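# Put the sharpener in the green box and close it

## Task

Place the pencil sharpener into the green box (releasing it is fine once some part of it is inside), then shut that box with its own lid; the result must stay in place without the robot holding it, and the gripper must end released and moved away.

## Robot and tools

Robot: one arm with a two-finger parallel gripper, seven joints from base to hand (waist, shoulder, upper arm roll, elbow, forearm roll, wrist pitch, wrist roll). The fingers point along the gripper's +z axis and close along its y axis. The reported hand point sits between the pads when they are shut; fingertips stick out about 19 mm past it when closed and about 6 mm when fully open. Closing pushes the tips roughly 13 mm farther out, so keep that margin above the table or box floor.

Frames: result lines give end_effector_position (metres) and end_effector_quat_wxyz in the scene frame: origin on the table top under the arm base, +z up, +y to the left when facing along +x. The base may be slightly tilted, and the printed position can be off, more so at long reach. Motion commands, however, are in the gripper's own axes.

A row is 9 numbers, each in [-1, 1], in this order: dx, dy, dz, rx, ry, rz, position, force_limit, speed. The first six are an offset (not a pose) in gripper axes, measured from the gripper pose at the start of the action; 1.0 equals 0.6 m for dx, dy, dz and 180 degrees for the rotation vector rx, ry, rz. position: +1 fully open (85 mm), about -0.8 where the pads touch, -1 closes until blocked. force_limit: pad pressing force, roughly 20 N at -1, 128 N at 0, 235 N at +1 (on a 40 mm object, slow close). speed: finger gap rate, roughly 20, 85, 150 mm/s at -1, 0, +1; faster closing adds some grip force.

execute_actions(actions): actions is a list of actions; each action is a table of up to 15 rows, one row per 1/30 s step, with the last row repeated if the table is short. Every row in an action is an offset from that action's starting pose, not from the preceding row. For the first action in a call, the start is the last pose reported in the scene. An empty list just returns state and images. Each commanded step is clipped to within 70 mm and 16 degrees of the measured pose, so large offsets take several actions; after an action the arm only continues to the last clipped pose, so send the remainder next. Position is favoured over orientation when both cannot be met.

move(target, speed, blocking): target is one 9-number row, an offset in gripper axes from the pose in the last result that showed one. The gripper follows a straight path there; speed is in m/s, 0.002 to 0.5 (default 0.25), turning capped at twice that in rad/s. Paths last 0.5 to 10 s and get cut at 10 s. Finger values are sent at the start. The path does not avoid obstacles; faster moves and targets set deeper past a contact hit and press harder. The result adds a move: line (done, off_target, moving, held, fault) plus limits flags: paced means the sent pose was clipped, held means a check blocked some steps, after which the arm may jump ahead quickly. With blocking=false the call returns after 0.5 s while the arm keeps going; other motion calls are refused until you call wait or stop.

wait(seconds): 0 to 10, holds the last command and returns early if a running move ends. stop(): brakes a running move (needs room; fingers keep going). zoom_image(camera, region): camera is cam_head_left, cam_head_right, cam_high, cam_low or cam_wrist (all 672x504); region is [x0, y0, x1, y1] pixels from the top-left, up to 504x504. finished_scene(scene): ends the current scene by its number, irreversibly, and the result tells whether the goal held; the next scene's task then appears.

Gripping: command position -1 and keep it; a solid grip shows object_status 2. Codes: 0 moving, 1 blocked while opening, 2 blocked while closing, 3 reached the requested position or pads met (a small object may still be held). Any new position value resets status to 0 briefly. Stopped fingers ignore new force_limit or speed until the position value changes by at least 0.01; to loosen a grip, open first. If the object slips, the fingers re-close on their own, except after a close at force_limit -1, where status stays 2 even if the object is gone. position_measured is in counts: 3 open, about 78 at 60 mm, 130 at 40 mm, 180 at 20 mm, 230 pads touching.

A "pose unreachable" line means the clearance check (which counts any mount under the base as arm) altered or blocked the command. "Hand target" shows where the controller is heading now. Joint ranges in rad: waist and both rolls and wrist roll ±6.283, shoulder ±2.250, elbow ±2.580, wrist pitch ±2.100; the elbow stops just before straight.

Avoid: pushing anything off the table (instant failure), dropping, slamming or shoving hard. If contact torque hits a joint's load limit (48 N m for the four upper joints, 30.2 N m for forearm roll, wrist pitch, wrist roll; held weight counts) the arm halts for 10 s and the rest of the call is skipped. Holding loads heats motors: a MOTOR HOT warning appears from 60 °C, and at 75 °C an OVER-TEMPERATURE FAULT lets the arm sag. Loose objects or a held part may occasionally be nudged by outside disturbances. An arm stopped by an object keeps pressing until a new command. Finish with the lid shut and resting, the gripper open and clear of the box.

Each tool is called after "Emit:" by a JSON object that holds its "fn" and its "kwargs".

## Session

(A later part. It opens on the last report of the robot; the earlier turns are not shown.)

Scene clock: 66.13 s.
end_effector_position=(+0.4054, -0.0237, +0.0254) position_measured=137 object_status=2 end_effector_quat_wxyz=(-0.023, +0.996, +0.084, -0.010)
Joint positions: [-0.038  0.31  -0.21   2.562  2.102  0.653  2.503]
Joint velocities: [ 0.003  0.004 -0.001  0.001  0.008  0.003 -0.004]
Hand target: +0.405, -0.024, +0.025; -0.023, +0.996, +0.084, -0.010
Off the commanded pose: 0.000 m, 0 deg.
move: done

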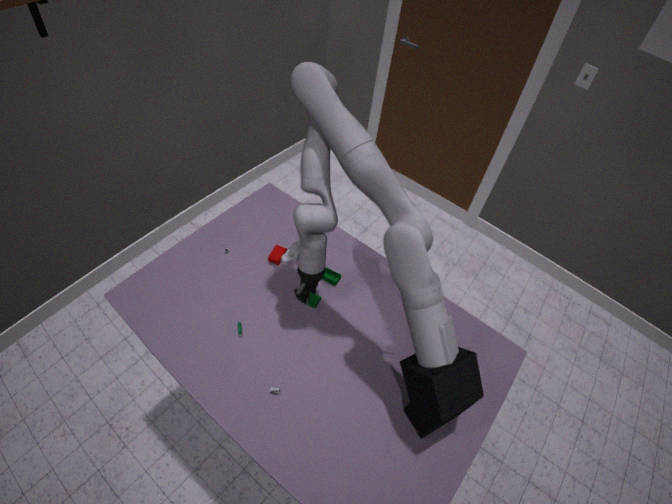

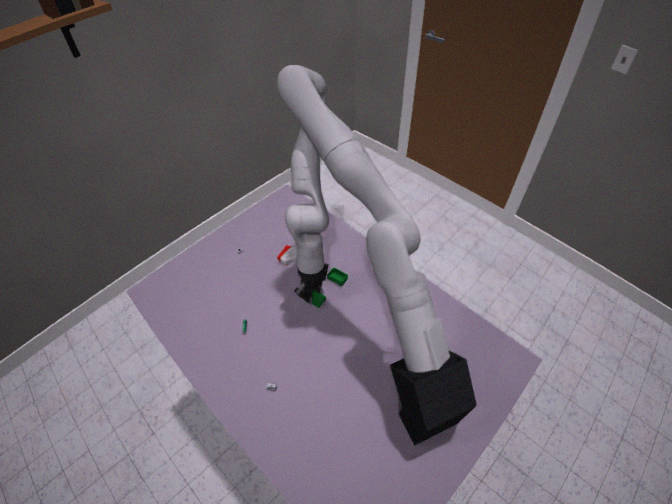

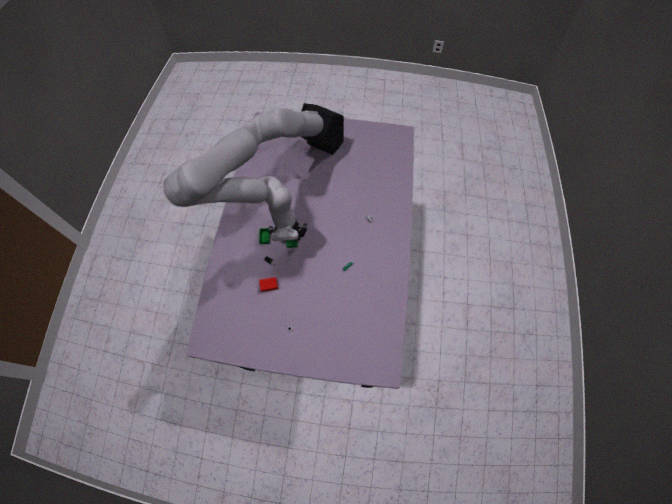

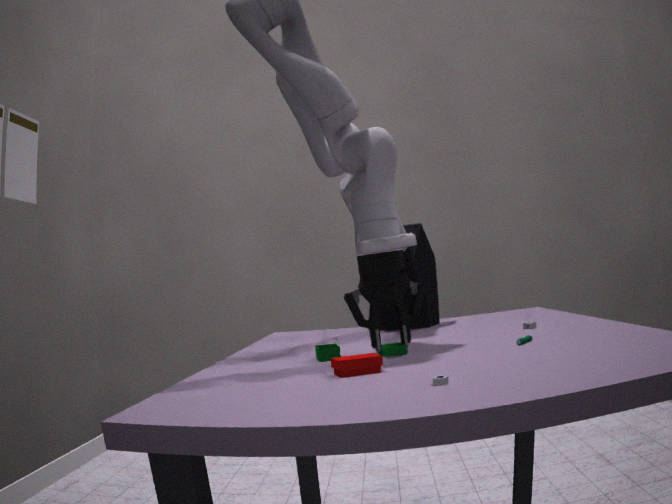

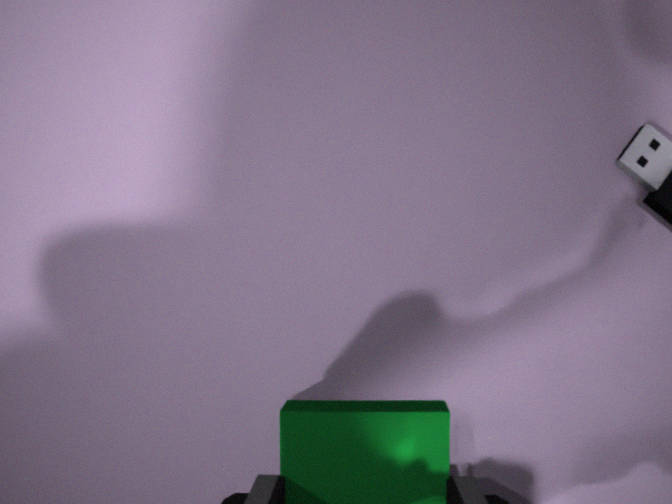

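Emit:
{"fn": "execute_actions", "kwargs": {"actions": [[[0,0,0,0,0,0,1,0,0]],[[0,0,0,0,0,0,1,0,0]],[[0,0,-0.05,0,0,0,1,0,0]]]}}

Emit:
{"fn": "move", "kwargs": {"target": [-0.2,-0.44,-0.1,0,0,0,1,0,0], "speed": 0.12}}

Scene clock: 73.33 s.
end_effector_position=(+0.4054, -0.0253, +0.0547) position_measured=3 object_status=3 end_effector_quat_wxyz=(-0.023, +0.996, +0.083, -0.011)
Joint positions: [-0.088  0.2   -0.221  2.578  1.92   0.616  2.641]
Joint velocities: [-0.013 -0.022 -0.005 -0.005 -0.048  0.001  0.041]
Hand target: +0.406, -0.025, +0.055; -0.023, +0.996, +0.084, -0.010
Off the commanded pose: 0.001 m, 0 deg.

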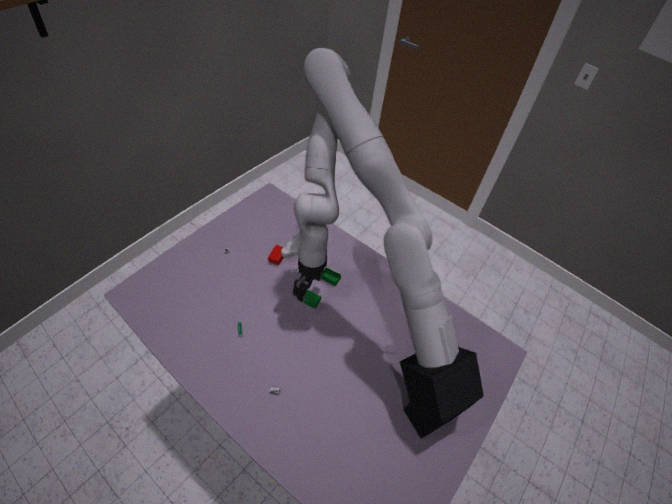

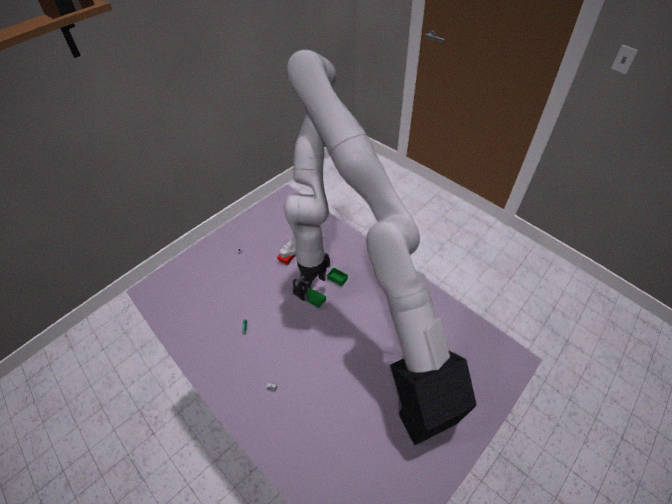

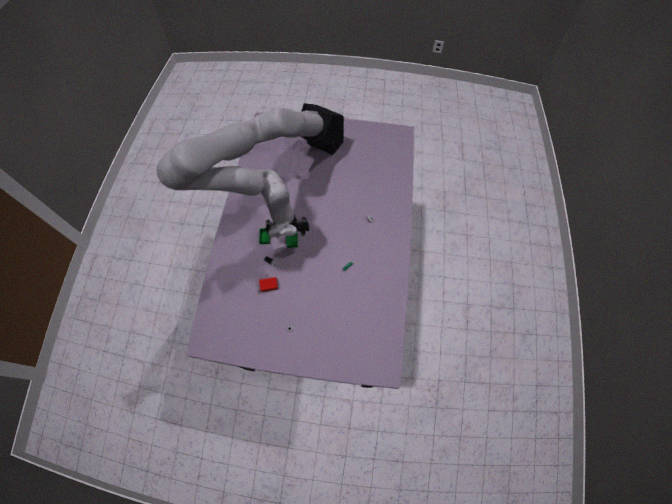

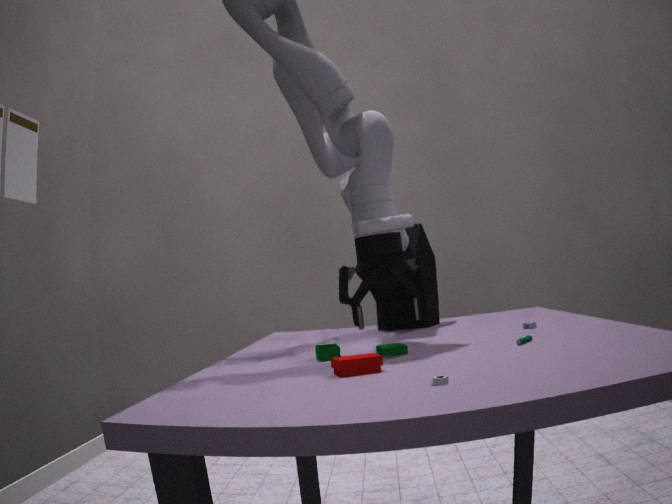

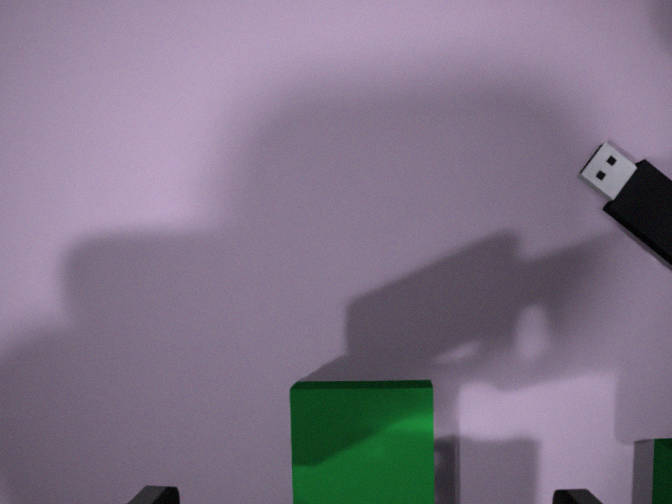

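Scene clock: 76.20 s.
end_effector_position=(+0.2447, +0.2106, +0.1293) position_measured=3 object_status=3 end_effector_quat_wxyz=(-0.022, +0.996, +0.084, -0.010)
Joint positions: [-0.858  0.852 -0.67   2.367  1.347  1.262  2.024]
Joint velocities: [-0.005  0.004 -0.001 -0.001  0.     0.003  0.001]
Hand target: +0.244, +0.211, +0.129; -0.022, +0.996, +0.085, -0.010
Off the commanded pose: 0.001 m, 0 deg.
move: done

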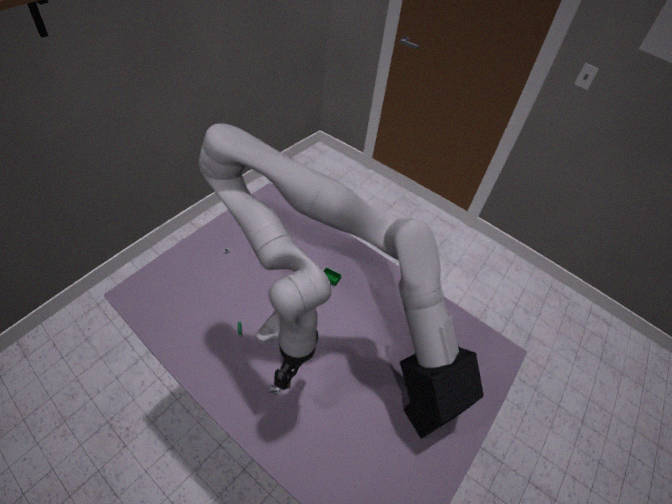

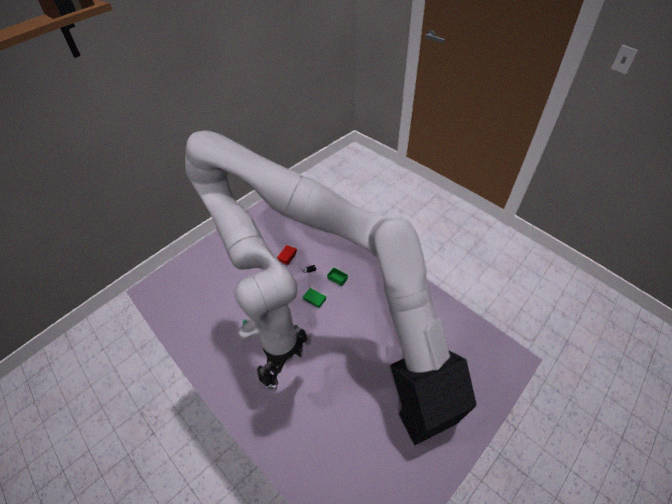

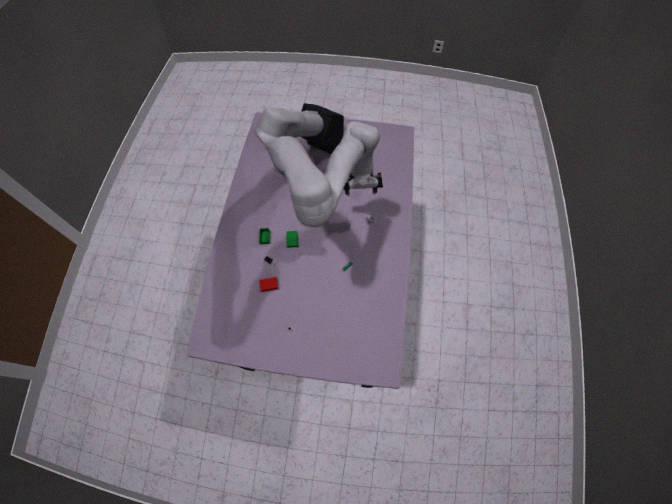

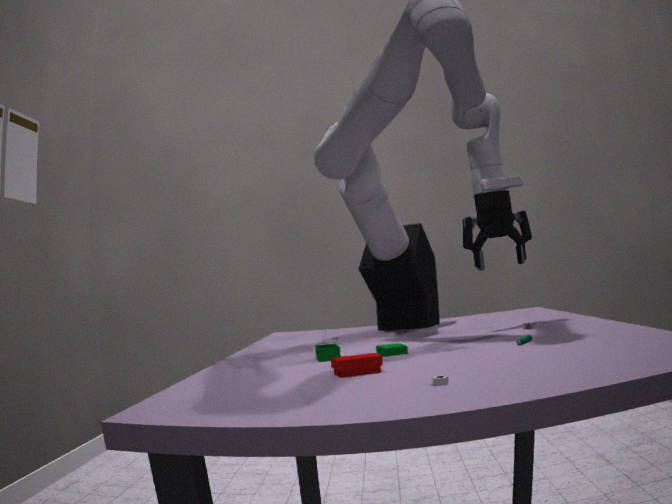

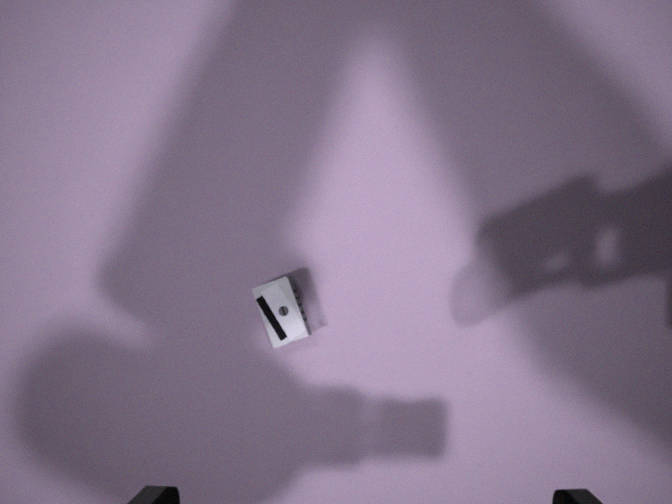

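Emit:
{"fn": "move", "kwargs": {"target": [0.065,-0.053,0.12,0,0,-0.122,1,0,0], "speed": 0.08}}

Scene clock: 81.97 s.
end_effector_position=(+0.2760, +0.2520, +0.0585) position_measured=3 object_status=3 end_effector_quat_wxyz=(-0.023, +0.962, +0.273, -0.005)
Joint positions: [-0.714  0.955 -0.557  2.228  1.553  1.226  2.538]
Joint velocities: [ 0.002  0.001  0.001 -0.002 -0.001 -0.001  0.005]
Hand target: +0.276, +0.252, +0.058; -0.023, +0.962, +0.273, -0.005
Off the commanded pose: 0.001 m, 0 deg.
move: done

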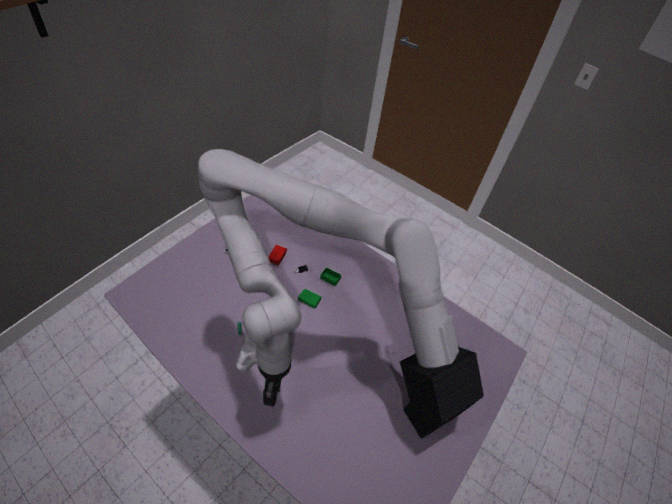

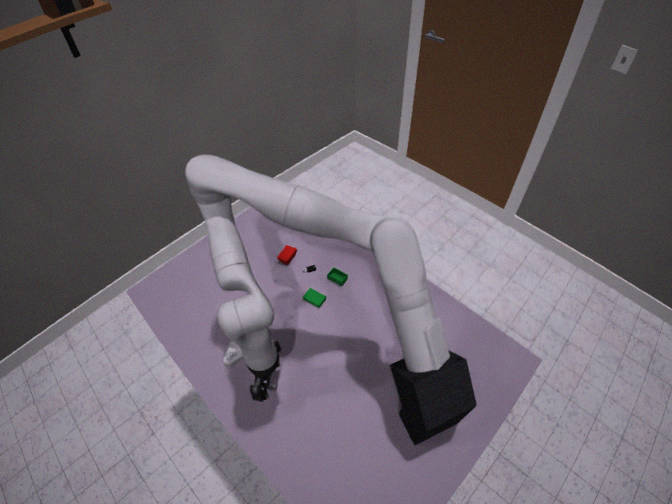

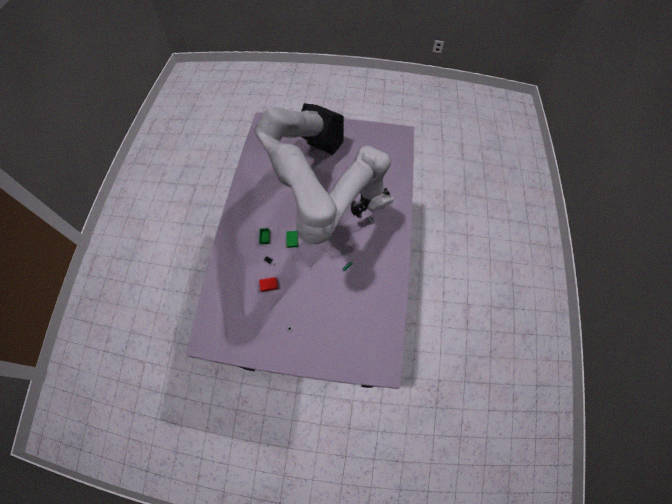

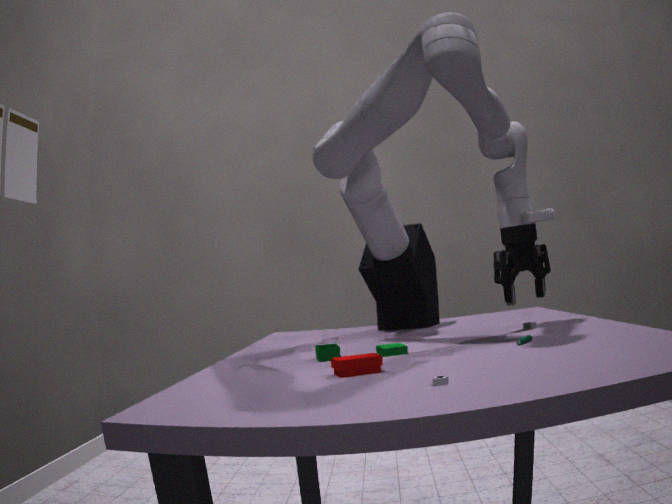

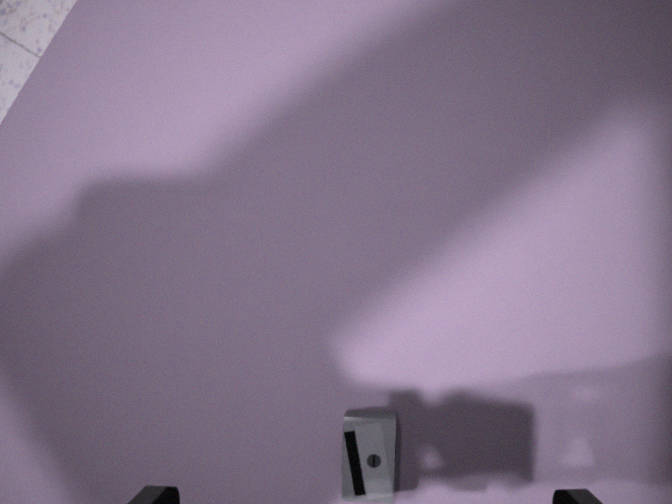

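Emit:
{"fn": "move", "kwargs": {"target": [0.013,0,0.06,0,0,0,0.2,0,0], "speed": 0.03}}

Emit:
{"fn": "zoom_image", "kwargs": {"camera": "cam_low", "region": [440,230,640,380]}}

Scene clock: 88.00 s.
end_effector_position=(+0.2819, +0.2578, +0.0227) position_measured=104 object_status=3 end_effector_quat_wxyz=(-0.024, +0.962, +0.273, -0.005)
Joint positions: [-0.661  1.01  -0.508  2.192  1.65   1.202  2.548]
Joint velocities: [ 0.002  0.003  0.001 -0.001  0.001 -0.001  0.001]
Hand target: +0.282, +0.258, +0.023; -0.023, +0.962, +0.273, -0.005
Off the commanded pose: 0.000 m, 0 deg.
move: done

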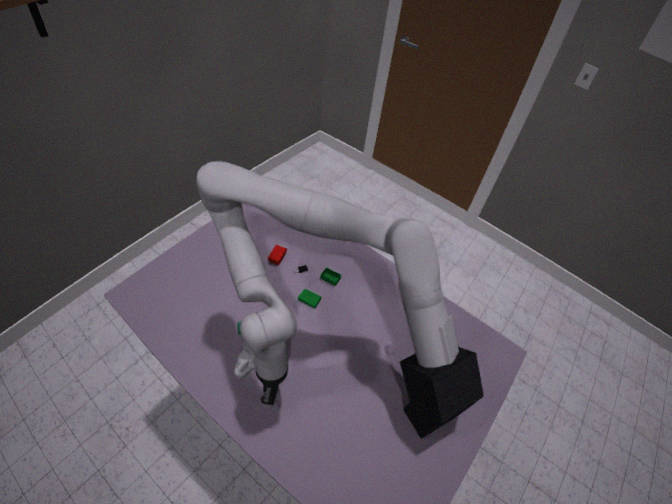

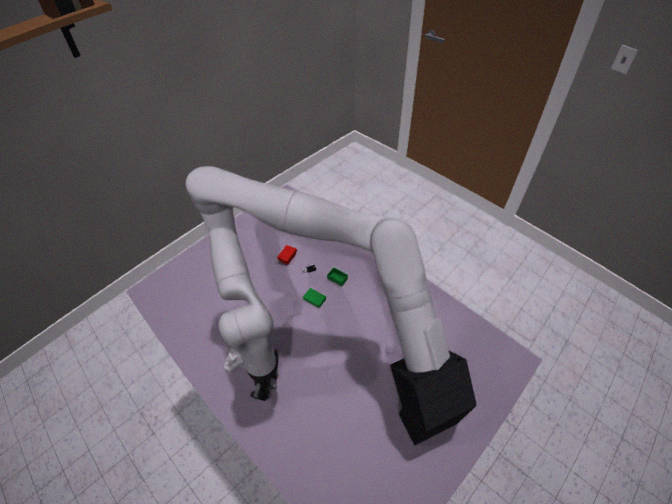

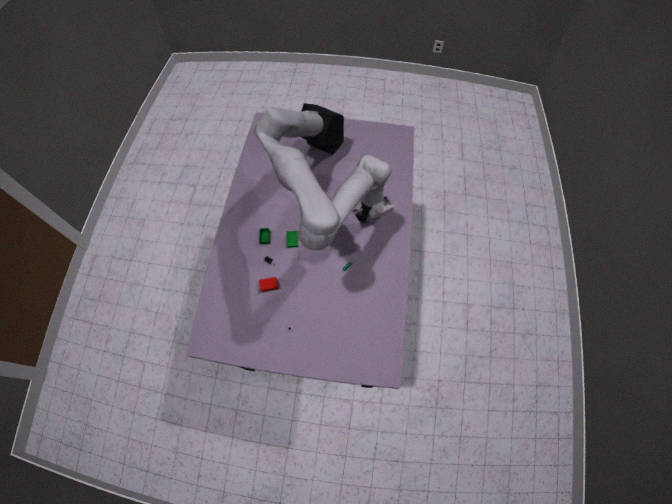

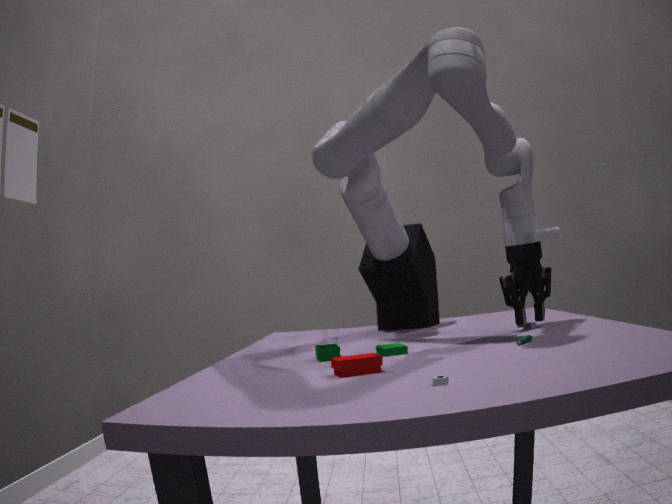

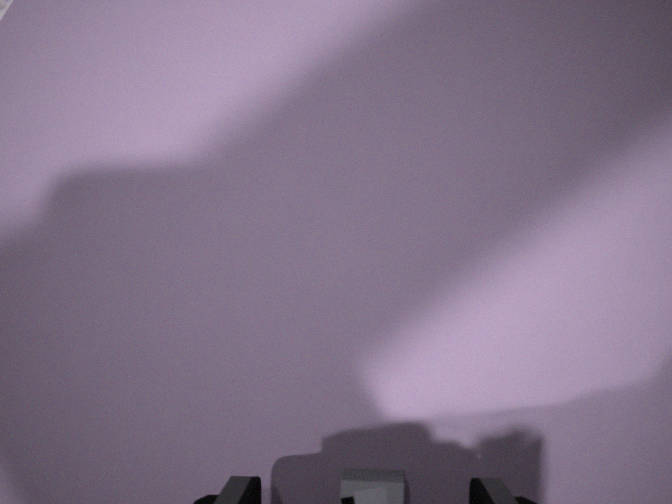

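Region (440, 230, 640, 380) of cam_low's 672x504 image, scaled by 2.520, with more detail than that image has; it fills the top 378 rows of this view, and the rest is white.

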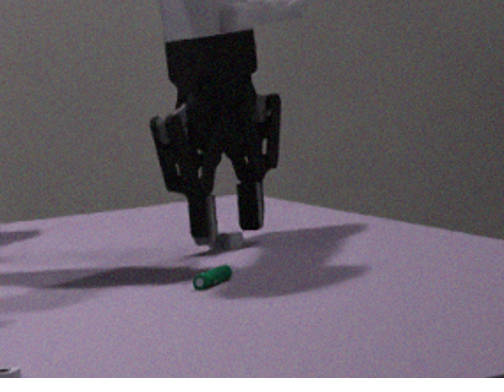

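Emit:
{"fn": "execute_actions", "kwargs": {"actions": [[[0,0,0.013,0,0,0,0.2,0,0]],[[0,0,0,0,0,0,0.2,0,0]],[[0,0,0,0,0,0,-1,-0.5,-0.5]],[[0,0,0,0,0,0,-1,-0.5,-0.5]],[[0,0,0,0,0,0,-1,-0.5,-0.5]],[[0,0,-0.05,0,0,0,-1,-0.5,-0.5]],[[0,0,-0.05,0,0,0,-1,-0.5,-0.5]]]}}

Emit:
{"fn": "zoom_image", "kwargs": {"camera": "cam_low", "region": [440,200,640,350]}}

Scene clock: 95.93 s.
end_effector_position=(+0.2832, +0.2574, +0.0782) position_measured=197 object_status=2 end_effector_quat_wxyz=(-0.027, +0.962, +0.273, -0.003)
Joint positions: [-0.73   0.91  -0.583  2.214  1.496  1.234  2.584]
Joint velocities: [-0.002 -0.005 -0.002 -0.    -0.     0.002  0.002]
Hand target: +0.283, +0.258, +0.078; -0.027, +0.962, +0.273, -0.003
Off the commanded pose: 0.000 m, 0 deg.

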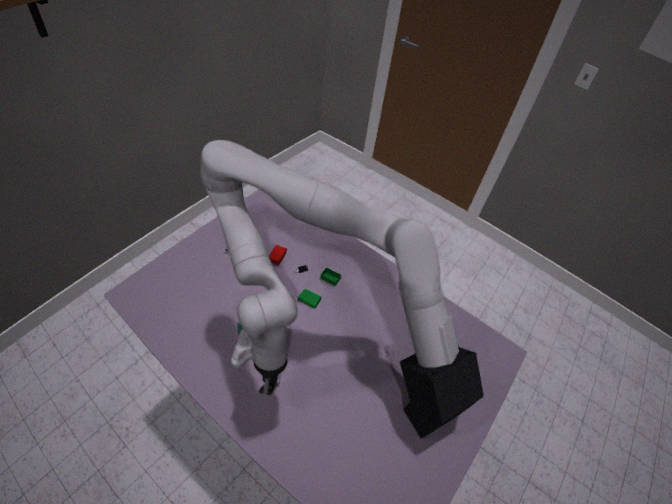

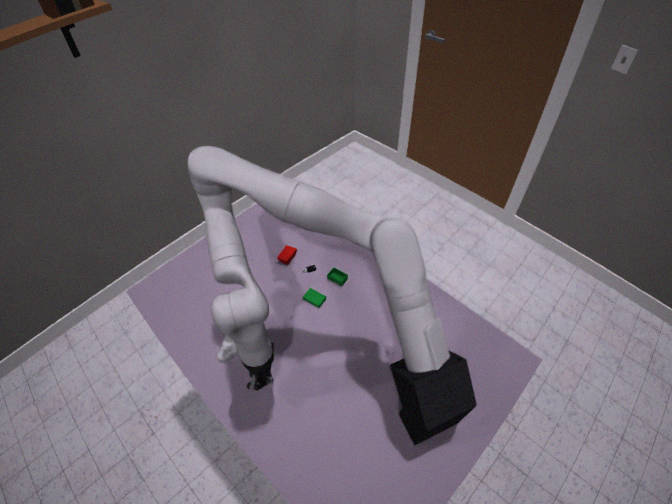

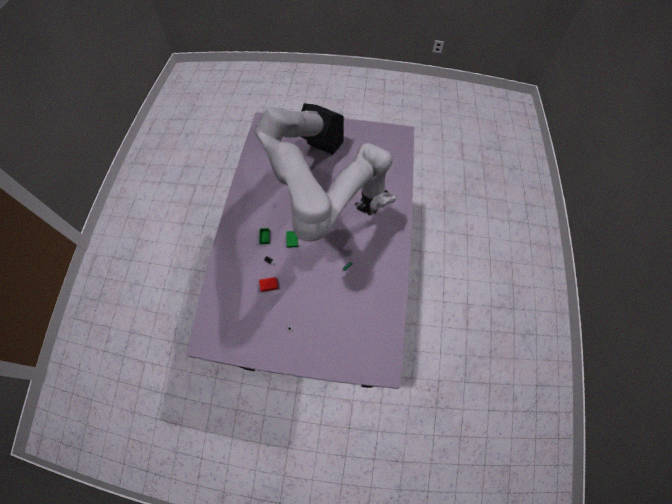

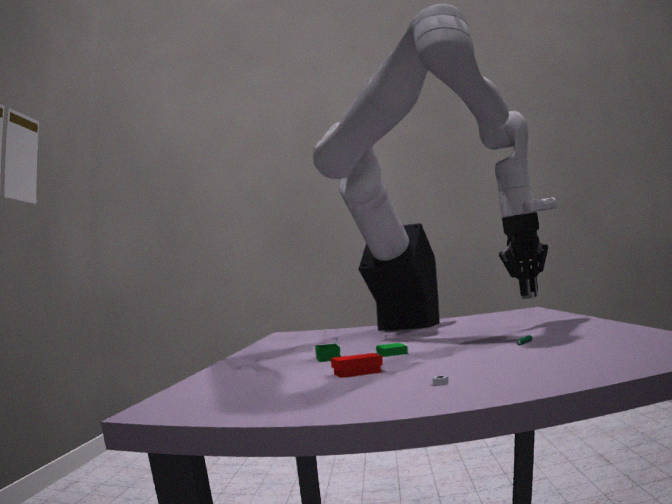

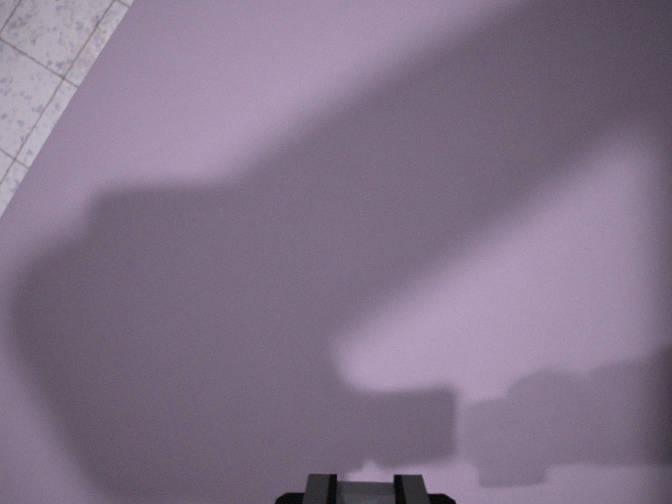

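Region (440, 200, 640, 350) of cam_low's 672x504 image, scaled by 2.520, with more detail than that image has; it fills the top 378 rows of this view, and the rest is white.

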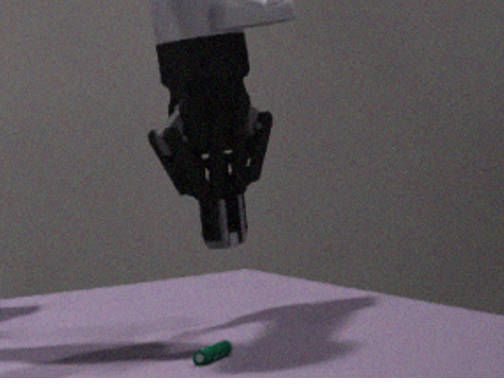

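Emit:
{"fn": "move", "kwargs": {"target": [-0.165,0.657,-0.01,0,0,0.122,-1,-0.5,-0.5], "speed": 0.12}}

Emit:
{"fn": "move", "kwargs": {"target": [0,0,0.05,0,0,0,-1,-0.5,-0.5], "speed": 0.03}}

Emit:
{"fn": "zoom_image", "kwargs": {"camera": "cam_low", "region": [220,240,420,390]}}

Scene clock: 104.23 s.
end_effector_position=(+0.4065, -0.1282, +0.0611) position_measured=197 object_status=2 end_effector_quat_wxyz=(-0.028, +0.996, +0.084, -0.010)
Joint positions: [ 0.708  0.03  -0.469  2.556  2.364  0.277  2.682]
Joint velocities: [ 0.028  0.002  0.001  0.015  0.167  0.006 -0.143]
Hand target: +0.406, -0.129, +0.061; -0.028, +0.996, +0.083, -0.009
Off the commanded pose: 0.002 m, 0 deg.
move: done

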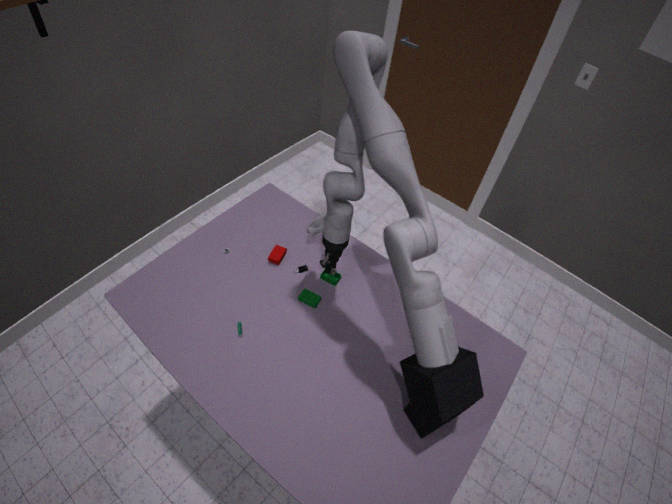

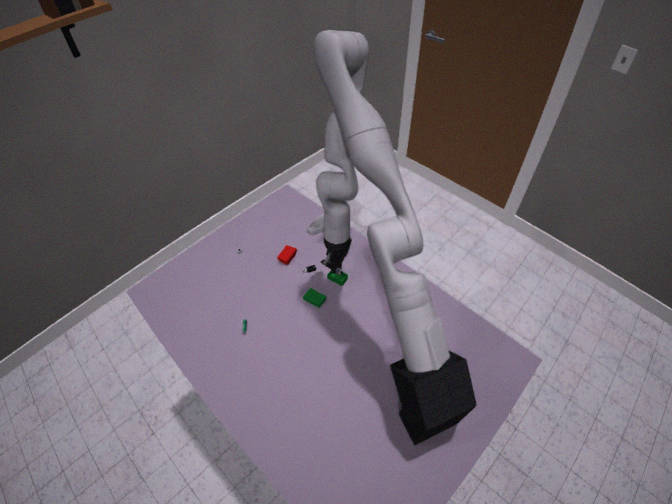

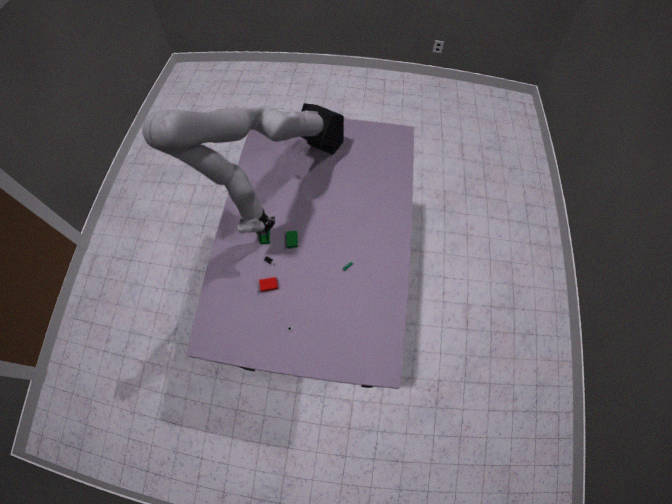

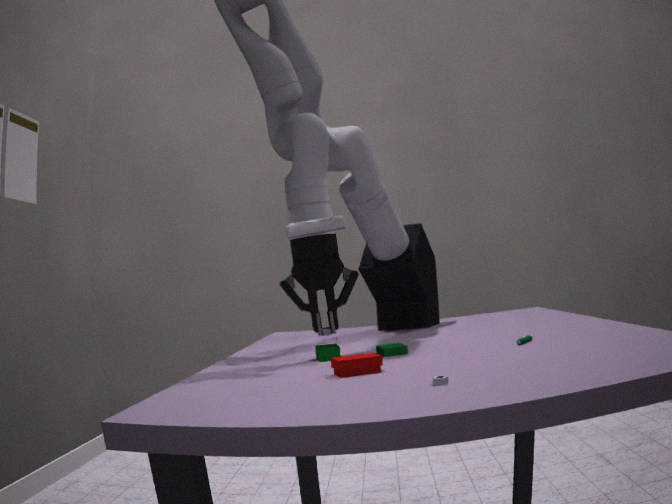

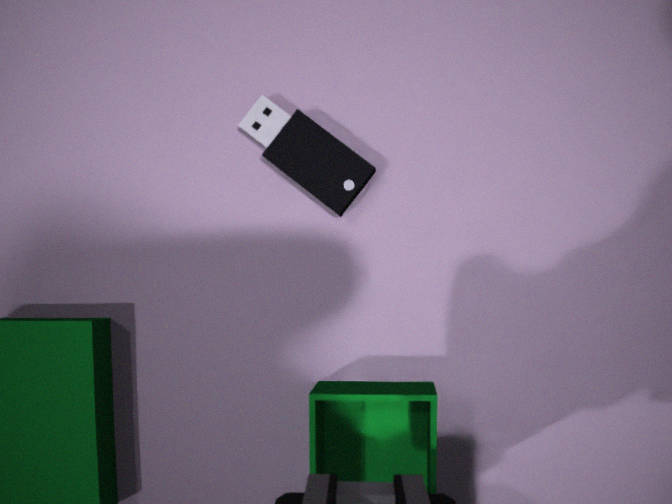

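Scene clock: 105.47 s.
end_effector_position=(+0.4059, -0.1278, +0.0347) position_measured=197 object_status=2 end_effector_quat_wxyz=(-0.025, +0.996, +0.085, -0.008)
Joint positions: [ 0.711  0.149 -0.491  2.552  2.452  0.397  2.608]
Joint velocities: [ 0.002  0.003 -0.004  0.002  0.006  0.006 -0.002]
Hand target: +0.406, -0.127, +0.031; -0.027, +0.996, +0.084, -0.010
Off the commanded pose: 0.004 m, 0 deg.
move: off_target

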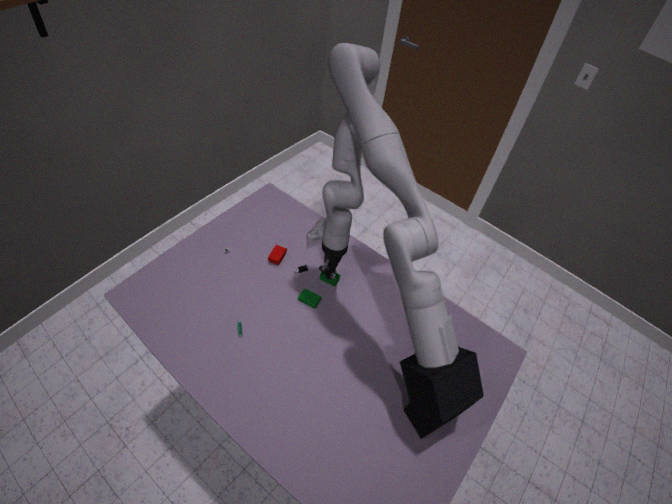

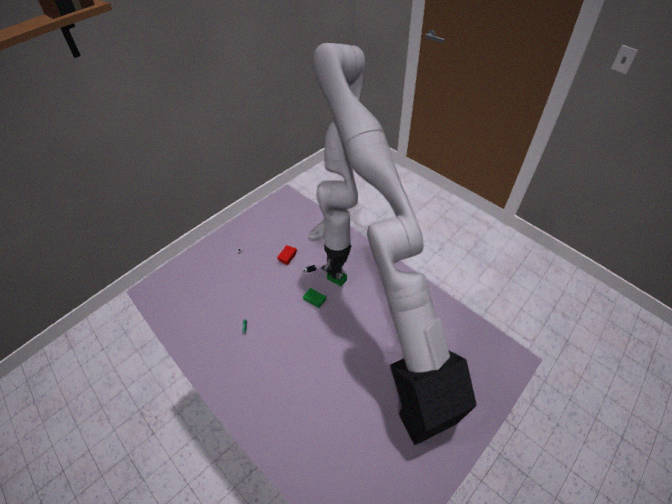

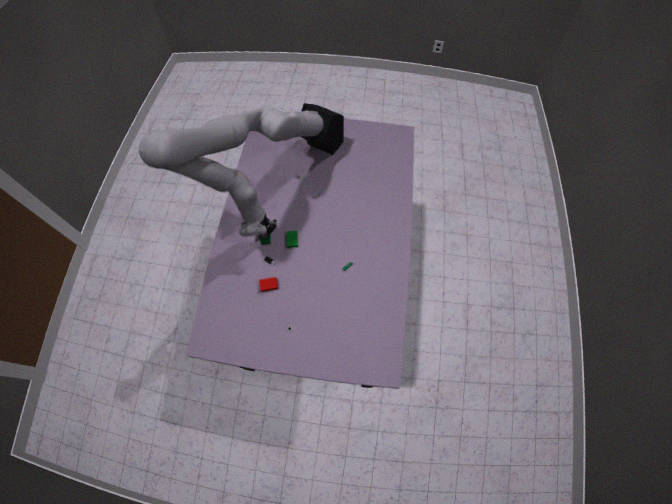

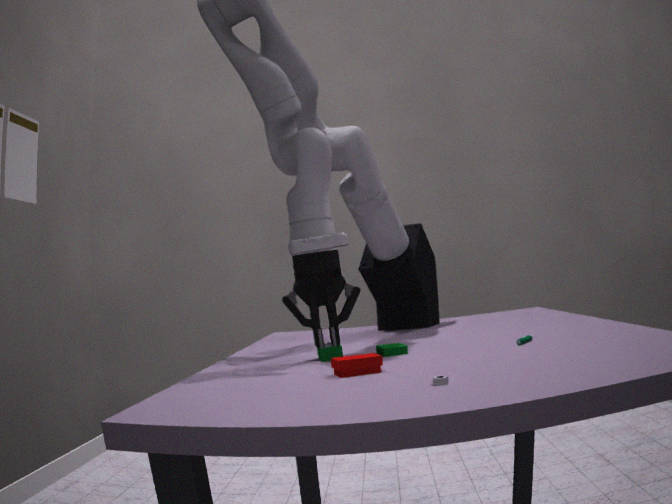

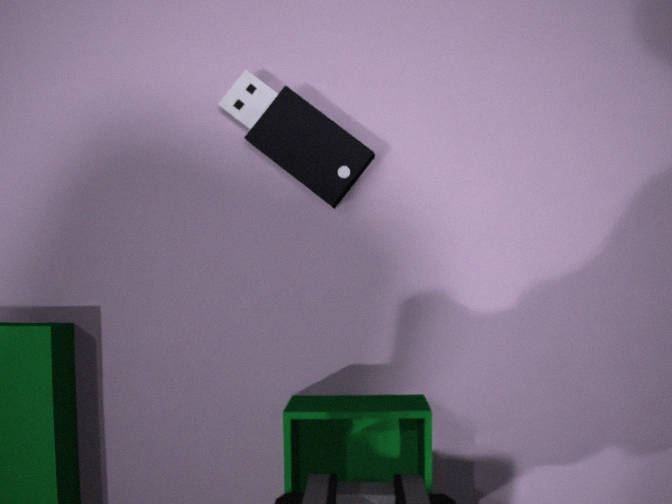

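Region (220, 240, 420, 390) of cam_low's 672x504 image, scaled by 2.520, with more detail than that image has; it fills the top 378 rows of this view, and the rest is white.

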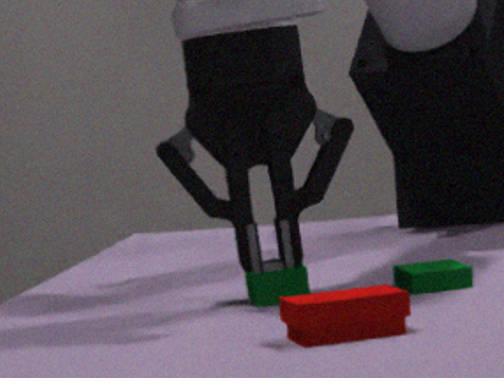

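Emit:
{"fn": "execute_actions", "kwargs": {"actions": [[[0,0,-0.012,0,0,0,-1,-0.5,-0.5]],[[0,-0.004,0,0,0,0,-1,-0.5,-0.5]],[[0,0,0,0,0,0,-1,-0.5,-0.5]],[[0,0,0,0,0,0,-0.3,0,-0.5]],[[0,0,0,0,0,0,-0.3,0,-0.5]],[[0,0,-0.06,0,0,0,-0.3,0,-0.5]],[[0,0,0,0,0,0,-0.3,0,-0.5]]]}}

Emit:
{"fn": "zoom_image", "kwargs": {"camera": "cam_low", "region": [220,240,420,390]}}

Scene clock: 114.37 s.
end_effector_position=(+0.4054, -0.1268, +0.0770) position_measured=167 object_status=3 end_effector_quat_wxyz=(-0.027, +0.996, +0.085, -0.008)
Joint positions: [ 0.721 -0.038 -0.481  2.568  2.292  0.228  2.742]
Joint velocities: [-0.    -0.001 -0.001 -0.     0.001 -0.    -0.002]
Hand target: +0.405, -0.127, +0.077; -0.027, +0.996, +0.085, -0.008
Off the commanded pose: 0.000 m, 0 deg.

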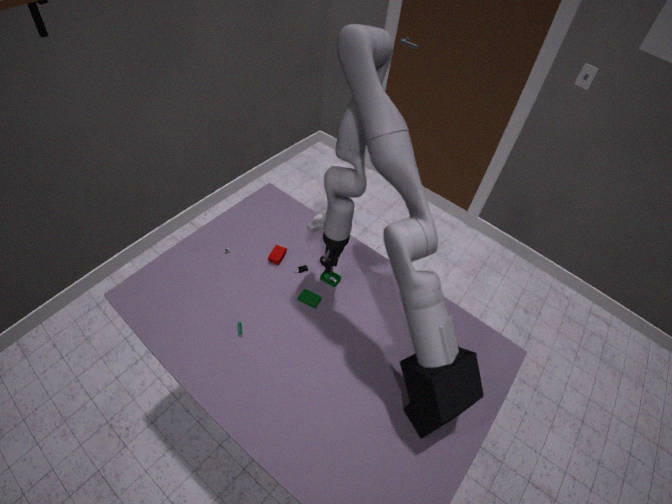

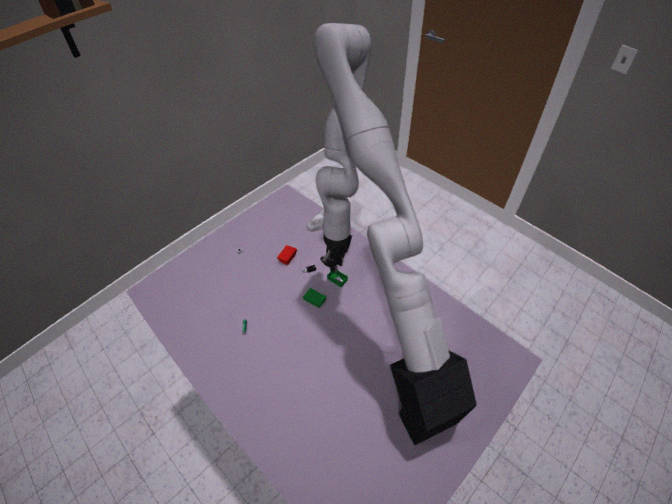

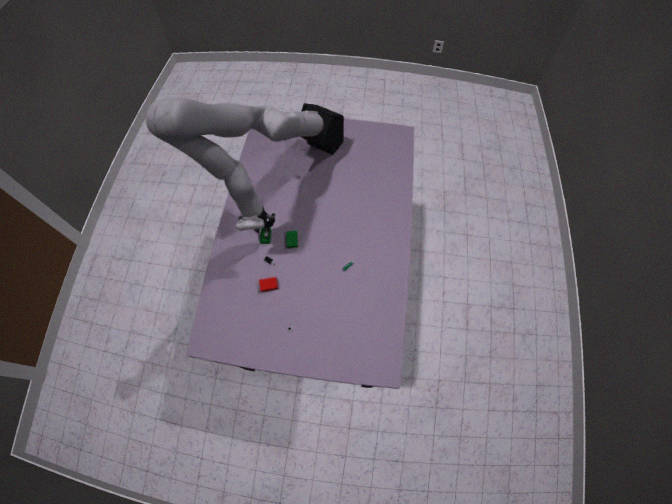

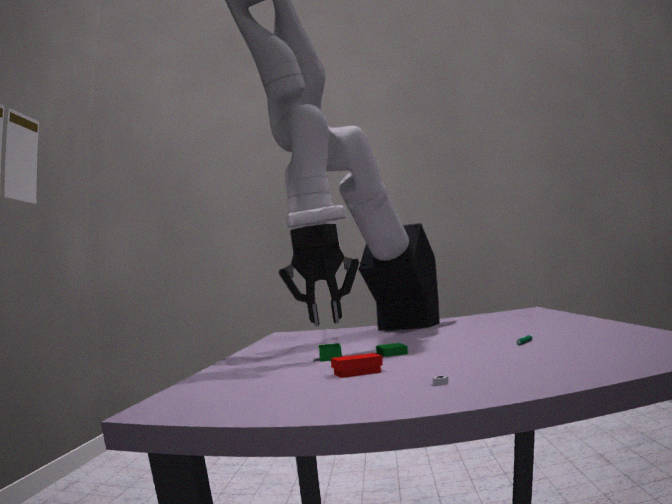

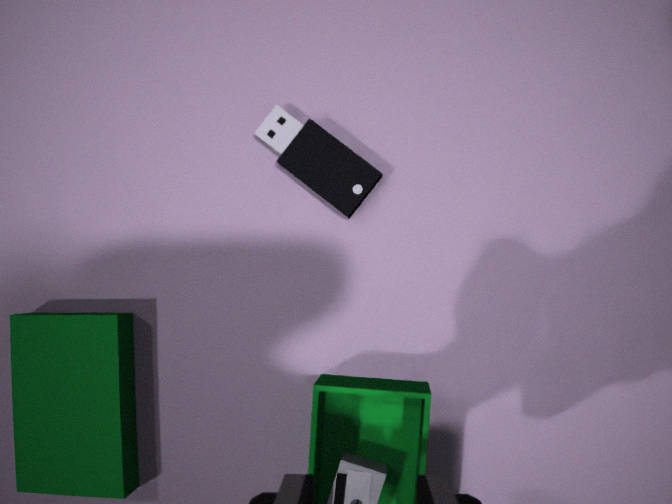

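Region (220, 240, 420, 390) of cam_low's 672x504 image, scaled by 2.520, with more detail than that image has; it fills the top 378 rows of this view, and the rest is white.

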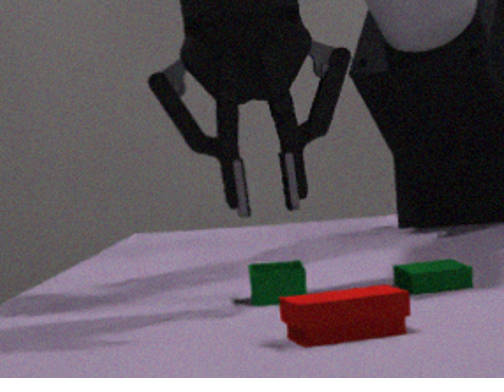

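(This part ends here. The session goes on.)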